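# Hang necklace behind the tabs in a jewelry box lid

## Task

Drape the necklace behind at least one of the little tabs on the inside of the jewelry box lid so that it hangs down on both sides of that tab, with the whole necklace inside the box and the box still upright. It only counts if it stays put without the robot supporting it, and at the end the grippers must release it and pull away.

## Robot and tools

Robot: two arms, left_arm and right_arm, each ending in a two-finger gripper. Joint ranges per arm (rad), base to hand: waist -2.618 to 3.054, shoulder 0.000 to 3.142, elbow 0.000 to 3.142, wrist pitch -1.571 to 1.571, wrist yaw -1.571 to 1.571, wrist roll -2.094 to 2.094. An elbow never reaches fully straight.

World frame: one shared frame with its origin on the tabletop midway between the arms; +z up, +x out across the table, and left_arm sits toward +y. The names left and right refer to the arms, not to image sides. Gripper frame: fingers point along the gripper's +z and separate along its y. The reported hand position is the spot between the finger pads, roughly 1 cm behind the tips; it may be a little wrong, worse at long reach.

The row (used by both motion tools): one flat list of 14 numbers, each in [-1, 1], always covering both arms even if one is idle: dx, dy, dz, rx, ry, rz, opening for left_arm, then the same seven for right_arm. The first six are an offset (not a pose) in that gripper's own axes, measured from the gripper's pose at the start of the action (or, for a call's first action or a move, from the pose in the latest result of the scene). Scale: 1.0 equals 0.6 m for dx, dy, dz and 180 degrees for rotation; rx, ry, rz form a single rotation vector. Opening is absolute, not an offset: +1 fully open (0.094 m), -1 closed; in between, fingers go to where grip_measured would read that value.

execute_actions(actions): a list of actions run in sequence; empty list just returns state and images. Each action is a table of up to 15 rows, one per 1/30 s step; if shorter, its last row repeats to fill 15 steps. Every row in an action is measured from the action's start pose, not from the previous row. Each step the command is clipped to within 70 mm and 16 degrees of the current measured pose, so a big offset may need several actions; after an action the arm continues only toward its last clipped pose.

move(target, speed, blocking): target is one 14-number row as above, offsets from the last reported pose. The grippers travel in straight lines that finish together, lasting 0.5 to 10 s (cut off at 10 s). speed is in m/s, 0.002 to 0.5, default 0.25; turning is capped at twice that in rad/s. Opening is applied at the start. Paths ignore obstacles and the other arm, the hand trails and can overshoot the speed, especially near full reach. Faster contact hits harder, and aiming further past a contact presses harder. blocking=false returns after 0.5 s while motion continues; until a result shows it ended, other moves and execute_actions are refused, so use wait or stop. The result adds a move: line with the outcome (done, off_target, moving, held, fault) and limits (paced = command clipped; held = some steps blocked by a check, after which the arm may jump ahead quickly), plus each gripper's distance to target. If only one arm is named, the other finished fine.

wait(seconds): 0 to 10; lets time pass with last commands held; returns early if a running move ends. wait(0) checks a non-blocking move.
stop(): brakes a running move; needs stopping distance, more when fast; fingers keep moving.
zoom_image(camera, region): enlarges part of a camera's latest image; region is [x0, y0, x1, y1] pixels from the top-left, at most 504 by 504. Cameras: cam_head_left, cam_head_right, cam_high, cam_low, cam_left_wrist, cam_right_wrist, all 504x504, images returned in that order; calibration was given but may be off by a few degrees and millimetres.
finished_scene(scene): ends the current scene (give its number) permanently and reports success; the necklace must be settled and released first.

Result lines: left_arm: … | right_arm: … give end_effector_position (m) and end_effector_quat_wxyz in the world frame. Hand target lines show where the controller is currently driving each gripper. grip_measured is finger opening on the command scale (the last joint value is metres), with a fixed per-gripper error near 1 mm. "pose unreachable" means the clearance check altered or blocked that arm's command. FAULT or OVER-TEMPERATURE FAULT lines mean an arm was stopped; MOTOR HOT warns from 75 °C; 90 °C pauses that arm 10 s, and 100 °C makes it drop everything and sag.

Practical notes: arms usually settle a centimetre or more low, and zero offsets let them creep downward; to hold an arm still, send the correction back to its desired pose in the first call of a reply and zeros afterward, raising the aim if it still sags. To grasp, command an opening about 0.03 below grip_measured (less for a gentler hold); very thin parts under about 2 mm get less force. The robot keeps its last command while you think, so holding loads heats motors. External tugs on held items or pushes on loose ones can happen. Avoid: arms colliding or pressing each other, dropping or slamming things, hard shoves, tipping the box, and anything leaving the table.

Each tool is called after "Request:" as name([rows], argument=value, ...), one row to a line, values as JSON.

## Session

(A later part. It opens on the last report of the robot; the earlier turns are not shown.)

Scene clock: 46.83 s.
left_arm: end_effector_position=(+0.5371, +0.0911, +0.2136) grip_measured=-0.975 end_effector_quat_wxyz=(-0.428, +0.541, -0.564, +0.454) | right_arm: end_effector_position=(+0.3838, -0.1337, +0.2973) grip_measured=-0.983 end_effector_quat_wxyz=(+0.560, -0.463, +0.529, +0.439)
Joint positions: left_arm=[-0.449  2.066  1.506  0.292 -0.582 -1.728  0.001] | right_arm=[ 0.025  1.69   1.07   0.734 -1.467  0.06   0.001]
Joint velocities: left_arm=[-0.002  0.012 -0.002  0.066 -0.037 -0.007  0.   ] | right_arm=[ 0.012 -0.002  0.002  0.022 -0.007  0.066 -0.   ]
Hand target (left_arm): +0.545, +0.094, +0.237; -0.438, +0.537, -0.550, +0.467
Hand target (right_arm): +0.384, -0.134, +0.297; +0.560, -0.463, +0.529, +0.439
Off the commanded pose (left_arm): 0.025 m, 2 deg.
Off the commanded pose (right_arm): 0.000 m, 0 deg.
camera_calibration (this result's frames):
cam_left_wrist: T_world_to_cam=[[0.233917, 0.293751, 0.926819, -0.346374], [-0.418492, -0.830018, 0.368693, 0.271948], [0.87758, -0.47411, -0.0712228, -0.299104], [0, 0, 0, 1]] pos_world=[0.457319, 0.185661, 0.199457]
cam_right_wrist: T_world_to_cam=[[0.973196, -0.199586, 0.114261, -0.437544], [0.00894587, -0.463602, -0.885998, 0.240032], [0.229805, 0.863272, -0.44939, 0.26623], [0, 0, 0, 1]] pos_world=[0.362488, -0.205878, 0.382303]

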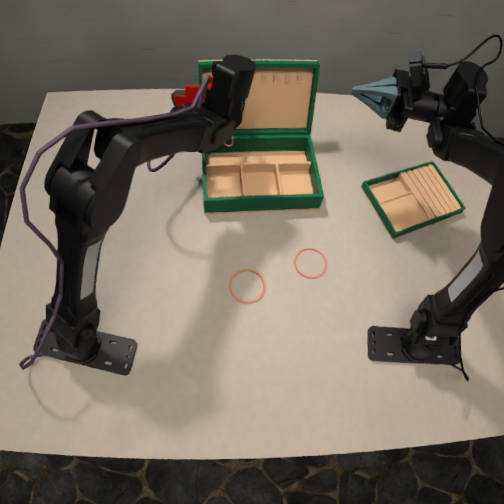

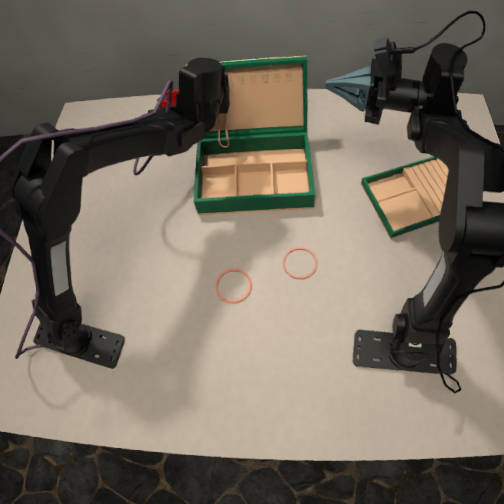

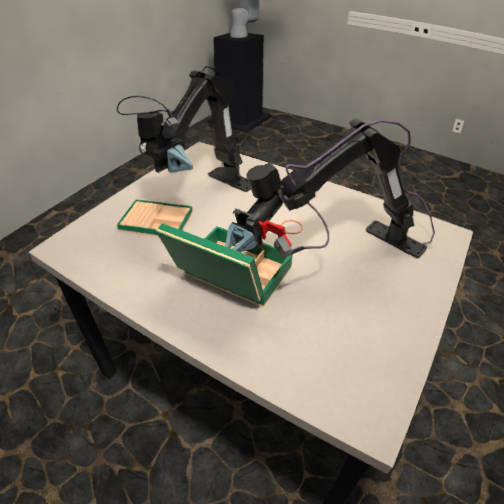

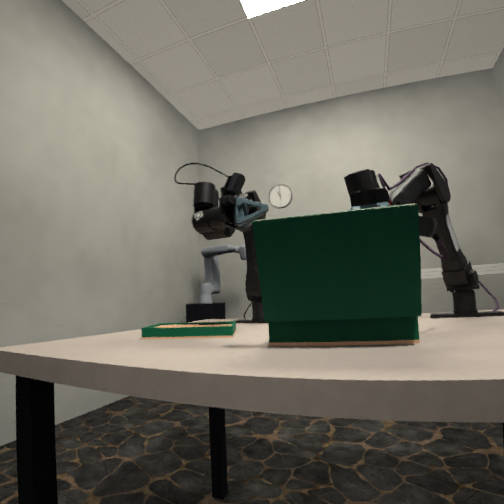

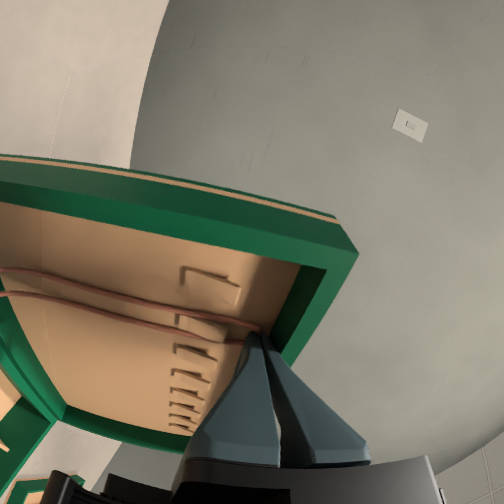

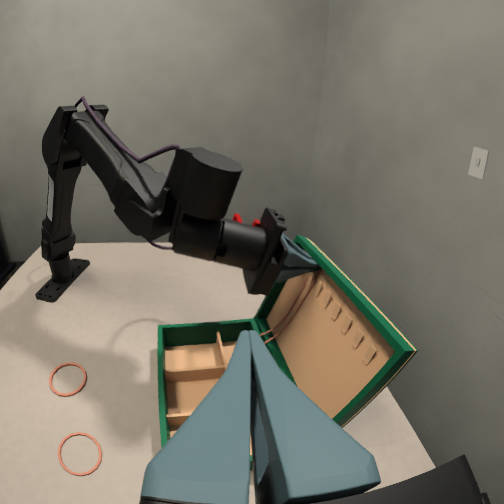

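Request:
execute_actions([
  [[0,-0.039,0.007,0.012,0,-0.005,-0.985,0,0,0,0,0,0,-1],[0.005,-0.038,0.008,0.012,0,-0.005,-0.985,0,0,0,0,0,0,-1],[0.01,-0.038,0.009,0.012,0,-0.005,-0.985,0,0,0,0,0,0,-1],[0.015,-0.037,0.009,0.012,0,-0.005,-0.985,0,0,0,0,0,0,-1],[0.02,-0.037,0.009,0.012,0,-0.005,-0.985,0,0,0,0,0,0,-1],[0.025,-0.036,0.009,0.012,0,-0.005,-0.985,0,0,0,0,0,0,-1]],
])

Request:
zoom_image(camera="cam_left_wrist", region=[140, 200, 340, 400])

Request:
zoom_image(camera="cam_right_wrist", region=[260, 220, 360, 320])

Scene clock: 48.03 s.
left_arm: end_effector_position=(+0.5437, +0.0806, +0.2120) grip_measured=-0.975 end_effector_quat_wxyz=(-0.429, +0.540, -0.564, +0.455) | right_arm: end_effector_position=(+0.3838, -0.1337, +0.2973) grip_measured=-0.983 end_effector_quat_wxyz=(+0.560, -0.463, +0.529, +0.439)
Joint positions: left_arm=[-0.459  2.11   1.565  0.28  -0.592 -1.728  0.001] | right_arm=[ 0.025  1.69   1.07   0.734 -1.467  0.06   0.001]
Joint velocities: left_arm=[-0.002 -0.007  0.007 -0.037 -0.051  0.007 -0.001] | right_arm=[ 0.002 -0.007 -0.017  0.11  -0.022 -0.007  0.001]
Hand target (left_arm): +0.546, +0.076, +0.233; -0.435, +0.537, -0.551, +0.468
Hand target (right_arm): +0.384, -0.134, +0.297; +0.560, -0.463, +0.529, +0.439
Off the commanded pose (left_arm): 0.022 m, 2 deg.
Off the commanded pose (right_arm): 0.000 m, 0 deg.
camera_calibration (this result's frames):
cam_left_wrist: T_world_to_cam=[[0.230914, 0.293111, 0.927774, -0.341856], [-0.420003, -0.830099, 0.366787, 0.267841], [0.877654, -0.474364, -0.0685736, -0.31049], [0, 0, 0, 1]] pos_world=[0.463936, 0.175251, 0.197633]
cam_right_wrist: T_world_to_cam=[[0.973196, -0.199586, 0.114261, -0.437544], [0.00894587, -0.463602, -0.885998, 0.240032], [0.229805, 0.863272, -0.44939, 0.26623], [0, 0, 0, 1]] pos_world=[0.362488, -0.205878, 0.382303]

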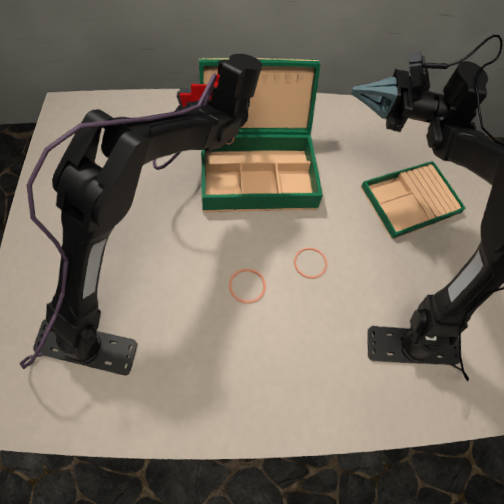

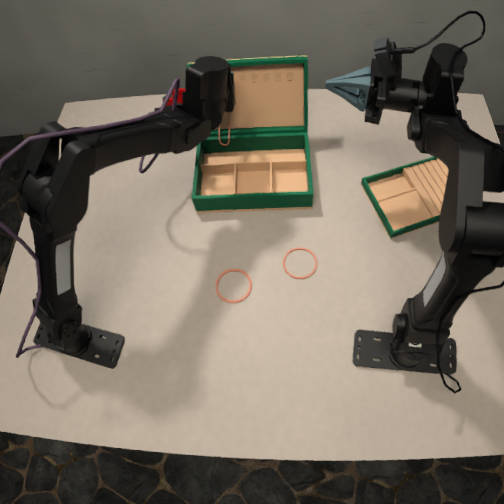

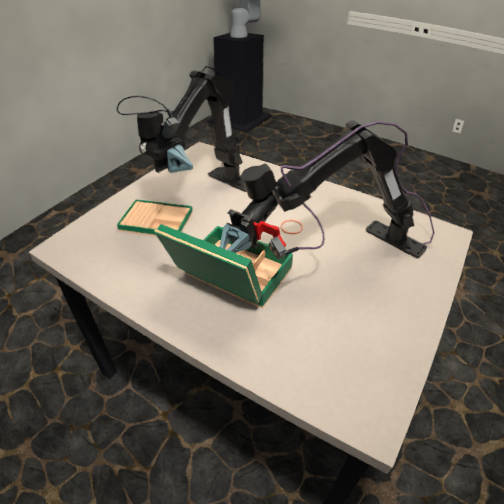

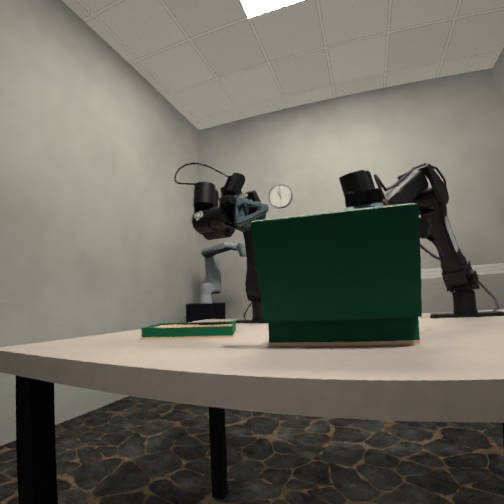

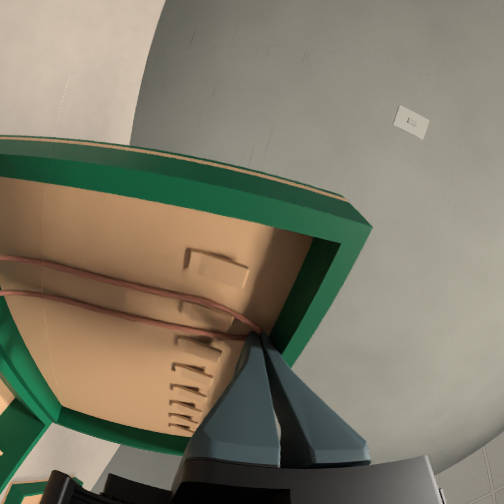

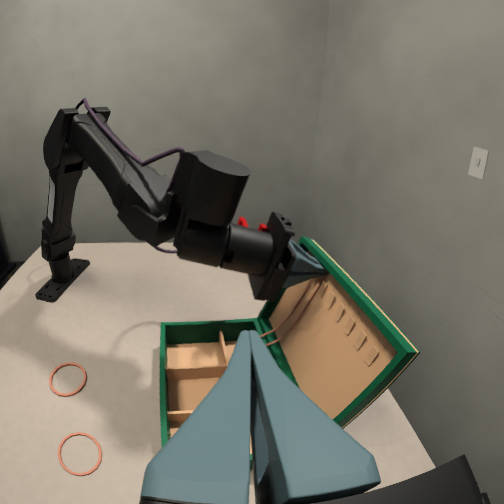

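Region (140, 200, 340, 400) of cam_left_wrist's 504x504 image, scaled by 2.520, with more detail than that image has.

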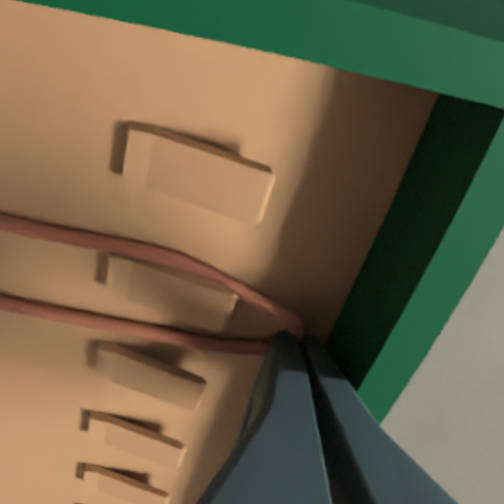

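Region (260, 220, 360, 320) of cam_right_wrist's 504x504 image, scaled by 5.040, with more detail than that image has.

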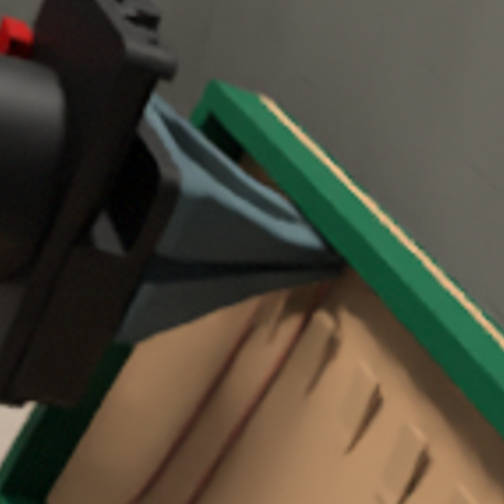

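Request:
execute_actions([
  [[0.012,-0.033,-0.002,0.011,0,-0.005,-0.985,0,0,0,0,0,0,-1],[0.016,-0.031,-0.001,0.011,0,-0.005,-0.985,0,0,0,0,0,0,-1],[0.02,-0.03,0,0.011,0,-0.005,-0.985,0,0,0,0,0,0,-1],[0.024,-0.029,0,0.011,0,-0.005,-0.985,0,0,0,0,0,0,-1],[0.028,-0.028,0,0.011,0,-0.005,-0.985,0,0,0,0,0,0,-1]],
])

Request:
zoom_image(camera="cam_left_wrist", region=[140, 200, 340, 400])

Request:
zoom_image(camera="cam_right_wrist", region=[260, 220, 360, 320])

Scene clock: 49.23 s.
left_arm: end_effector_position=(+0.5432, +0.0680, +0.2060) grip_measured=-0.975 end_effector_quat_wxyz=(-0.431, +0.538, -0.566, +0.453) | right_arm: end_effector_position=(+0.3838, -0.1337, +0.2973) grip_measured=-0.983 end_effector_quat_wxyz=(+0.560, -0.463, +0.529, +0.439)
Joint positions: left_arm=[-0.48   2.145  1.597  0.277 -0.611 -1.728  0.001] | right_arm=[ 0.025  1.69   1.07   0.734 -1.467  0.06   0.001]
Joint velocities: left_arm=[-0.002 -0.007 -0.002 -0.066  0.007 -0.022 -0.001] | right_arm=[-0.017  0.007 -0.002 -0.022 -0.095  0.066 -0.001]
Hand target (left_arm): +0.546, +0.064, +0.228; -0.435, +0.536, -0.551, +0.468
Hand target (right_arm): +0.384, -0.134, +0.297; +0.560, -0.463, +0.529, +0.439
Off the commanded pose (left_arm): 0.023 m, 2 deg.
Off the commanded pose (right_arm): 0.000 m, 0 deg.
camera_calibration (this result's frames):
cam_left_wrist: T_world_to_cam=[[0.232588, 0.285674, 0.929674, -0.333262], [-0.421806, -0.831681, 0.361091, 0.261667], [0.876346, -0.476127, -0.0729405, -0.314765], [0, 0, 0, 1]] pos_world=[0.463728, 0.16296, 0.19238]
cam_right_wrist: T_world_to_cam=[[0.973196, -0.199586, 0.114261, -0.437544], [0.00894587, -0.463602, -0.885998, 0.240032], [0.229805, 0.863272, -0.44939, 0.26623], [0, 0, 0, 1]] pos_world=[0.362488, -0.205878, 0.382303]

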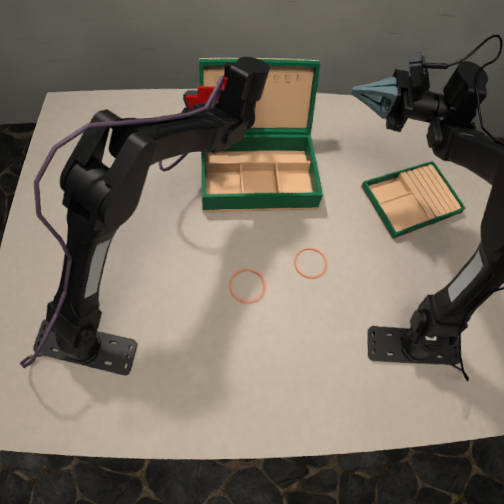

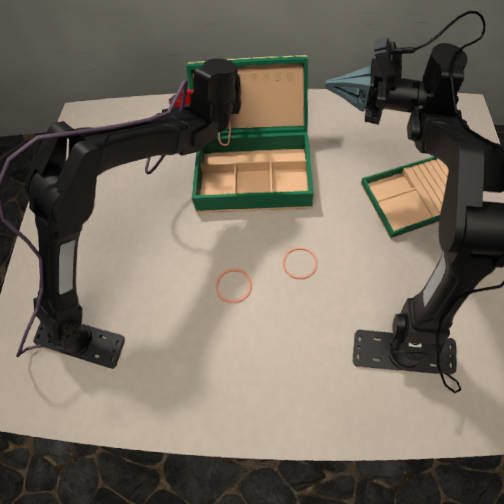

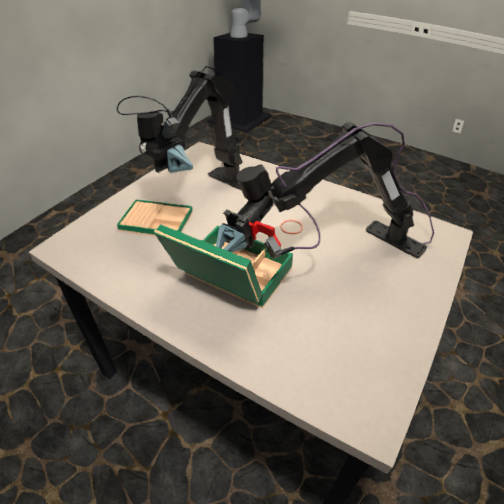

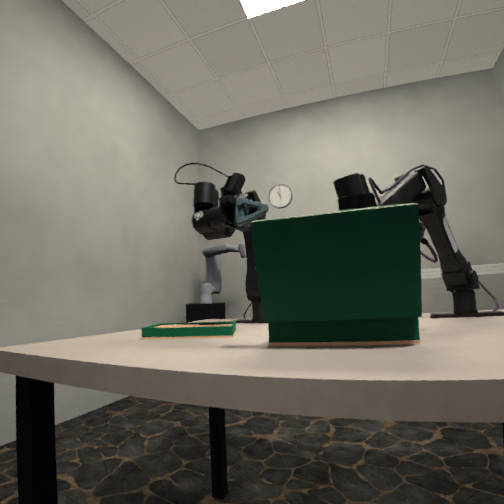

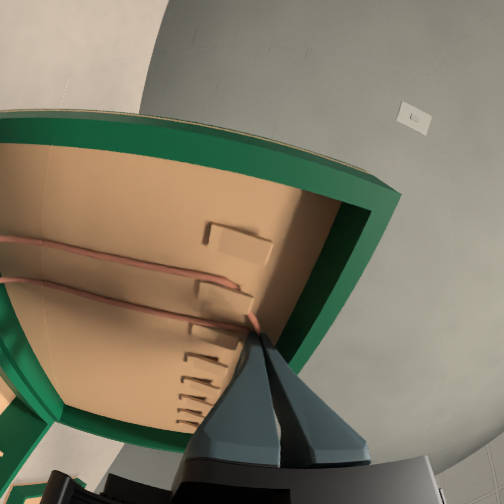

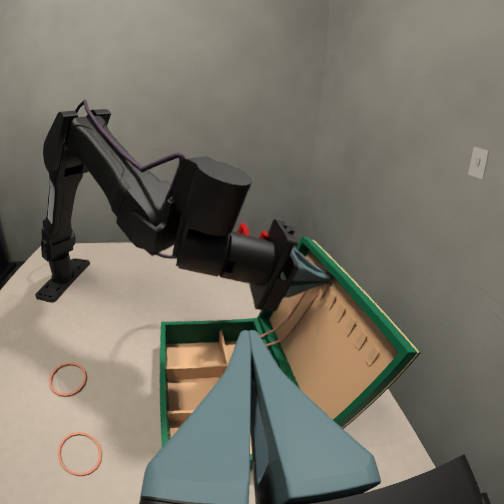

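Region (140, 200, 340, 400) of cam_left_wrist's 504x504 image, scaled by 2.520, with more detail than that image has.

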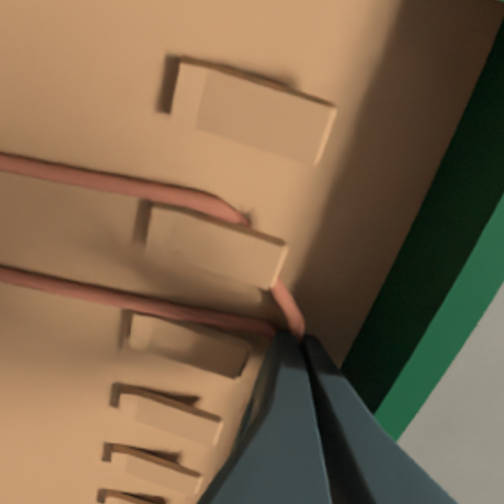

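Region (260, 220, 360, 320) of cam_right_wrist's 504x504 image, scaled by 5.040, with more detail than that image has.

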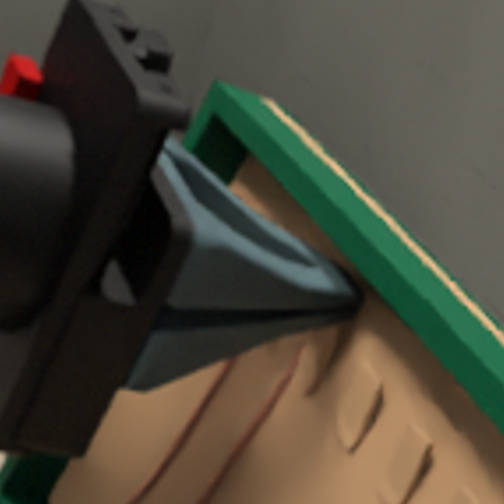

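Hooked. Release and withdraw.

Request:
execute_actions([
  [[0.007,-0.037,-0.003,0.012,0,-0.006,-0.91,0,0,0,0,0,0,-1]],
  [[0.007,-0.035,-0.012,0.012,0,-0.006,-0.91,0,0,0,0,0,0,-1],[0.007,-0.033,-0.02,0.012,0,-0.006,-0.91,0,0,0,0,0,0,-1],[0.007,-0.031,-0.028,0.012,0,-0.006,-0.91,0,0,0,0,0,0,-1],[0.007,-0.029,-0.036,0.012,0,-0.006,-0.91,0,0,0,0,0,0,-1],[0.007,-0.027,-0.045,0.012,0,-0.006,-0.91,0,0,0,0,0,0,-1],[0.007,-0.025,-0.055,0.012,0,-0.006,-0.91,0,0,0,0,0,0,-1]],
])

Scene clock: 50.73 s.
left_arm: end_effector_position=(+0.5188, +0.0614, +0.2114) grip_measured=-0.912 end_effector_quat_wxyz=(-0.431, +0.534, -0.567, +0.456) | right_arm: end_effector_position=(+0.3838, -0.1337, +0.2973) grip_measured=-0.983 end_effector_quat_wxyz=(+0.560, -0.463, +0.529, +0.439)
Joint positions: left_arm=[-0.523  2.082  1.518  0.293 -0.647 -1.735  0.004] | right_arm=[ 0.025  1.69   1.07   0.734 -1.467  0.06   0.001]
Joint velocities: left_arm=[ 0.007  0.002  0.007  0.022 -0.066 -0.007 -0.001] | right_arm=[ 0.002 -0.017  0.027 -0.007 -0.007  0.051 -0.   ]
Hand target (left_arm): +0.515, +0.065, +0.228; -0.436, +0.535, -0.552, +0.467
Hand target (right_arm): +0.384, -0.134, +0.297; +0.560, -0.463, +0.529, +0.439
Off the commanded pose (left_arm): 0.018 m, 2 deg.
Off the commanded pose (right_arm): 0.000 m, 0 deg.
camera_calibration (this result's frames):
cam_left_wrist: T_world_to_cam=[[0.229611, 0.283196, 0.931171, -0.329368], [-0.42995, -0.828807, 0.358082, 0.248522], [0.873168, -0.482576, -0.0685429, -0.295004], [0, 0, 0, 1]] pos_world=[0.440067, 0.156891, 0.197486]
cam_right_wrist: T_world_to_cam=[[0.973196, -0.199586, 0.114261, -0.437544], [0.00894587, -0.463602, -0.885998, 0.240032], [0.229805, 0.863272, -0.44939, 0.26623], [0, 0, 0, 1]] pos_world=[0.362488, -0.205878, 0.382303]

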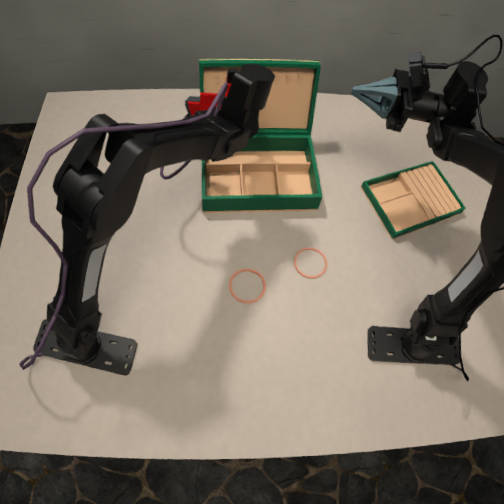

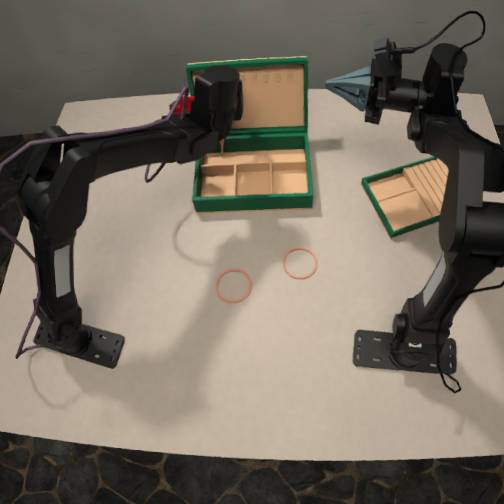

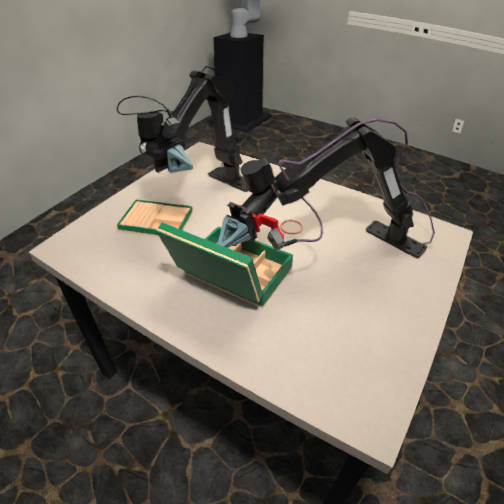

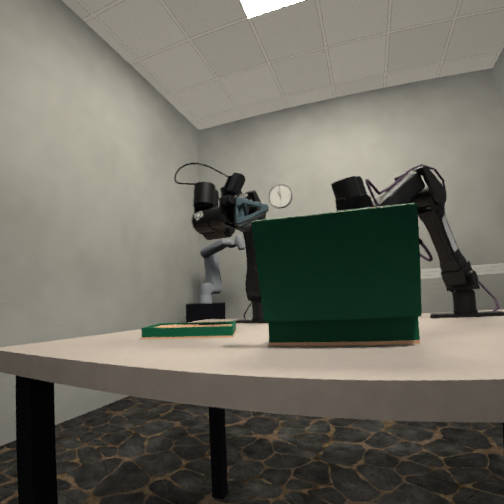

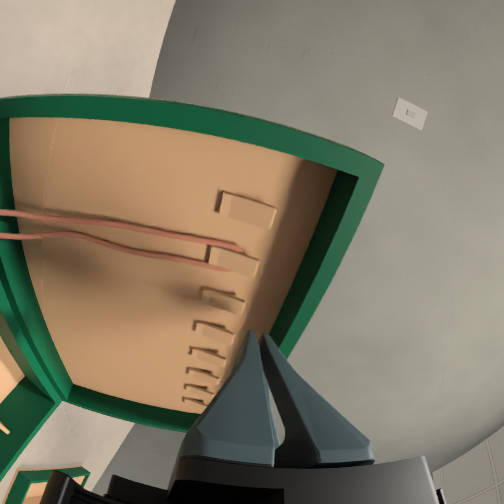

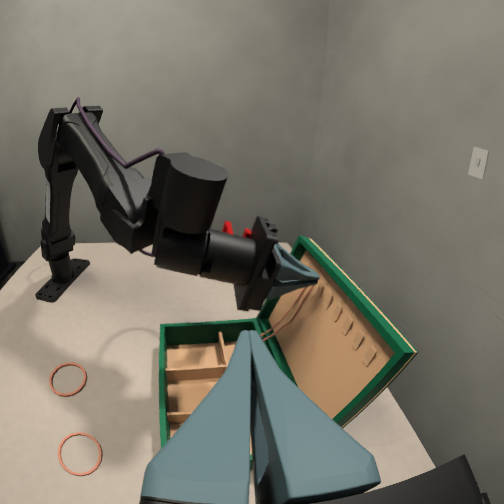

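Request:
move(target=[-0.35,-0.03,-0.27,0,0,0,-0.91, 0,0,0,0,0,0,-1])

Request:
finished_scene(scene=1)

Scene clock: 66.33 s.
left_arm: end_effector_position=(+0.3792, +0.2747, +0.2697) grip_measured=-0.912 end_effector_quat_wxyz=(-0.427, +0.536, -0.563, +0.462) | right_arm: end_effector_position=(+0.3838, -0.1337, +0.2973) grip_measured=-0.983 end_effector_quat_wxyz=(+0.560, -0.463, +0.529, +0.439)
Joint positions: left_arm=[-0.208  1.107  0.74   0.144 -0.335 -1.66   0.004] | right_arm=[ 0.025  1.69   1.07   0.734 -1.467  0.06   0.001]
Joint velocities: left_arm=[-0.007 -0.012 -0.022 -0.037  0.007 -0.051 -0.001] | right_arm=[ 0.002  0.007 -0.002  0.081 -0.007 -0.007 -0.   ]
Hand target (left_arm): +0.377, +0.279, +0.268; -0.431, +0.534, -0.567, +0.456
Hand target (right_arm): +0.384, -0.134, +0.297; +0.560, -0.463, +0.529, +0.439
Off the commanded pose (left_arm): 0.008 m, 1 deg.
Off the commanded pose (right_arm): 0.000 m, 0 deg.
move: done
camera_calibration (this result's frames):
cam_left_wrist: T_world_to_cam=[[0.226983, 0.2976, 0.927315, -0.413965], [-0.433298, -0.821878, 0.369823, 0.340652], [0.872199, -0.485747, -0.0576028, -0.0679029], [0, 0, 0, 1]] pos_world=[0.300791, 0.370187, 0.253983]
cam_right_wrist: T_world_to_cam=[[0.973196, -0.199586, 0.114261, -0.437544], [0.00894587, -0.463602, -0.885998, 0.240032], [0.229805, 0.863272, -0.44939, 0.26623], [0, 0, 0, 1]] pos_world=[0.362488, -0.205878, 0.382303]

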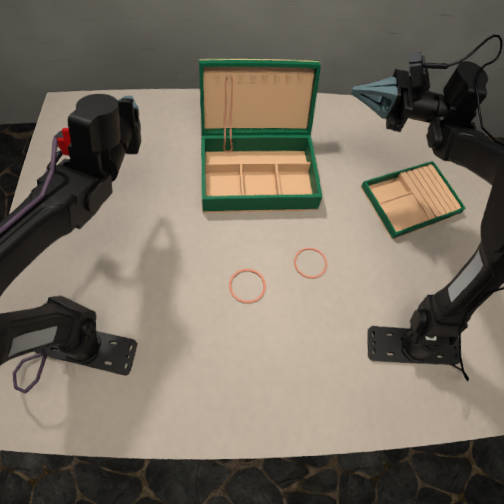

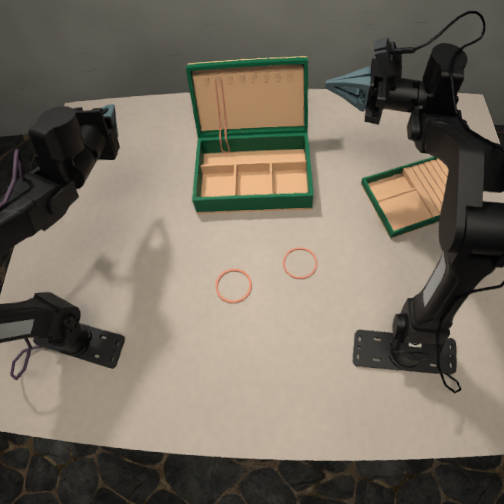

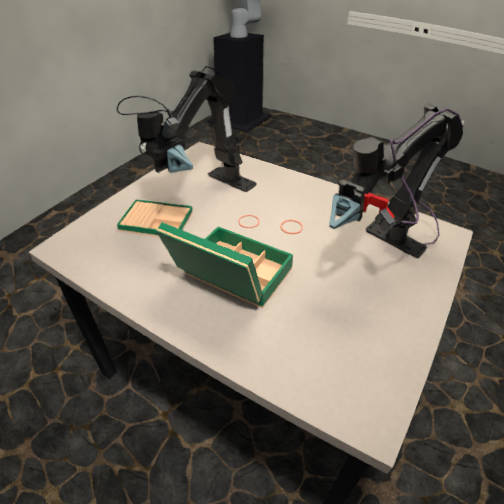

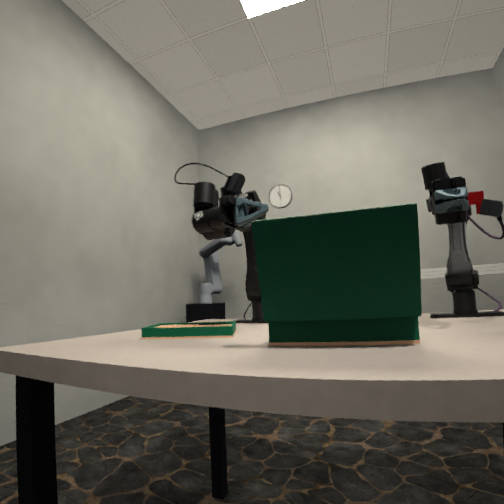

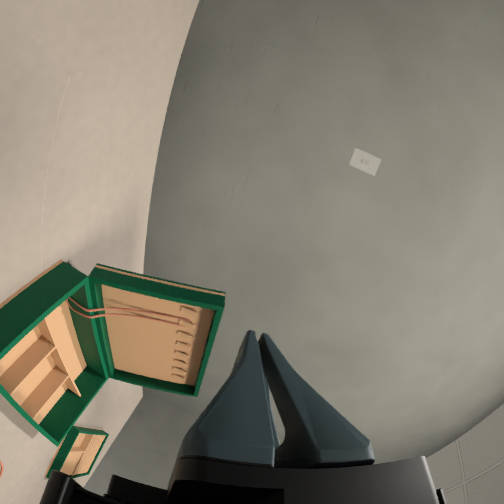

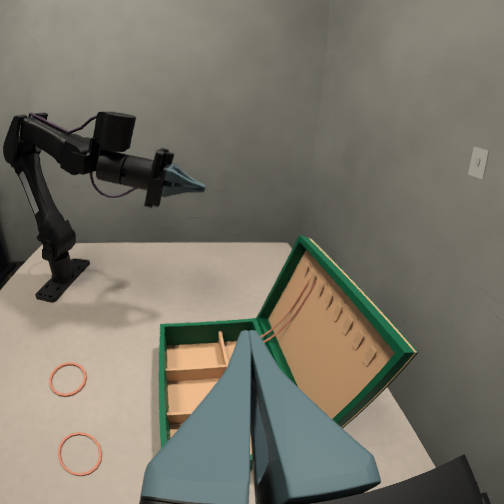

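The scene is finished: the task was done.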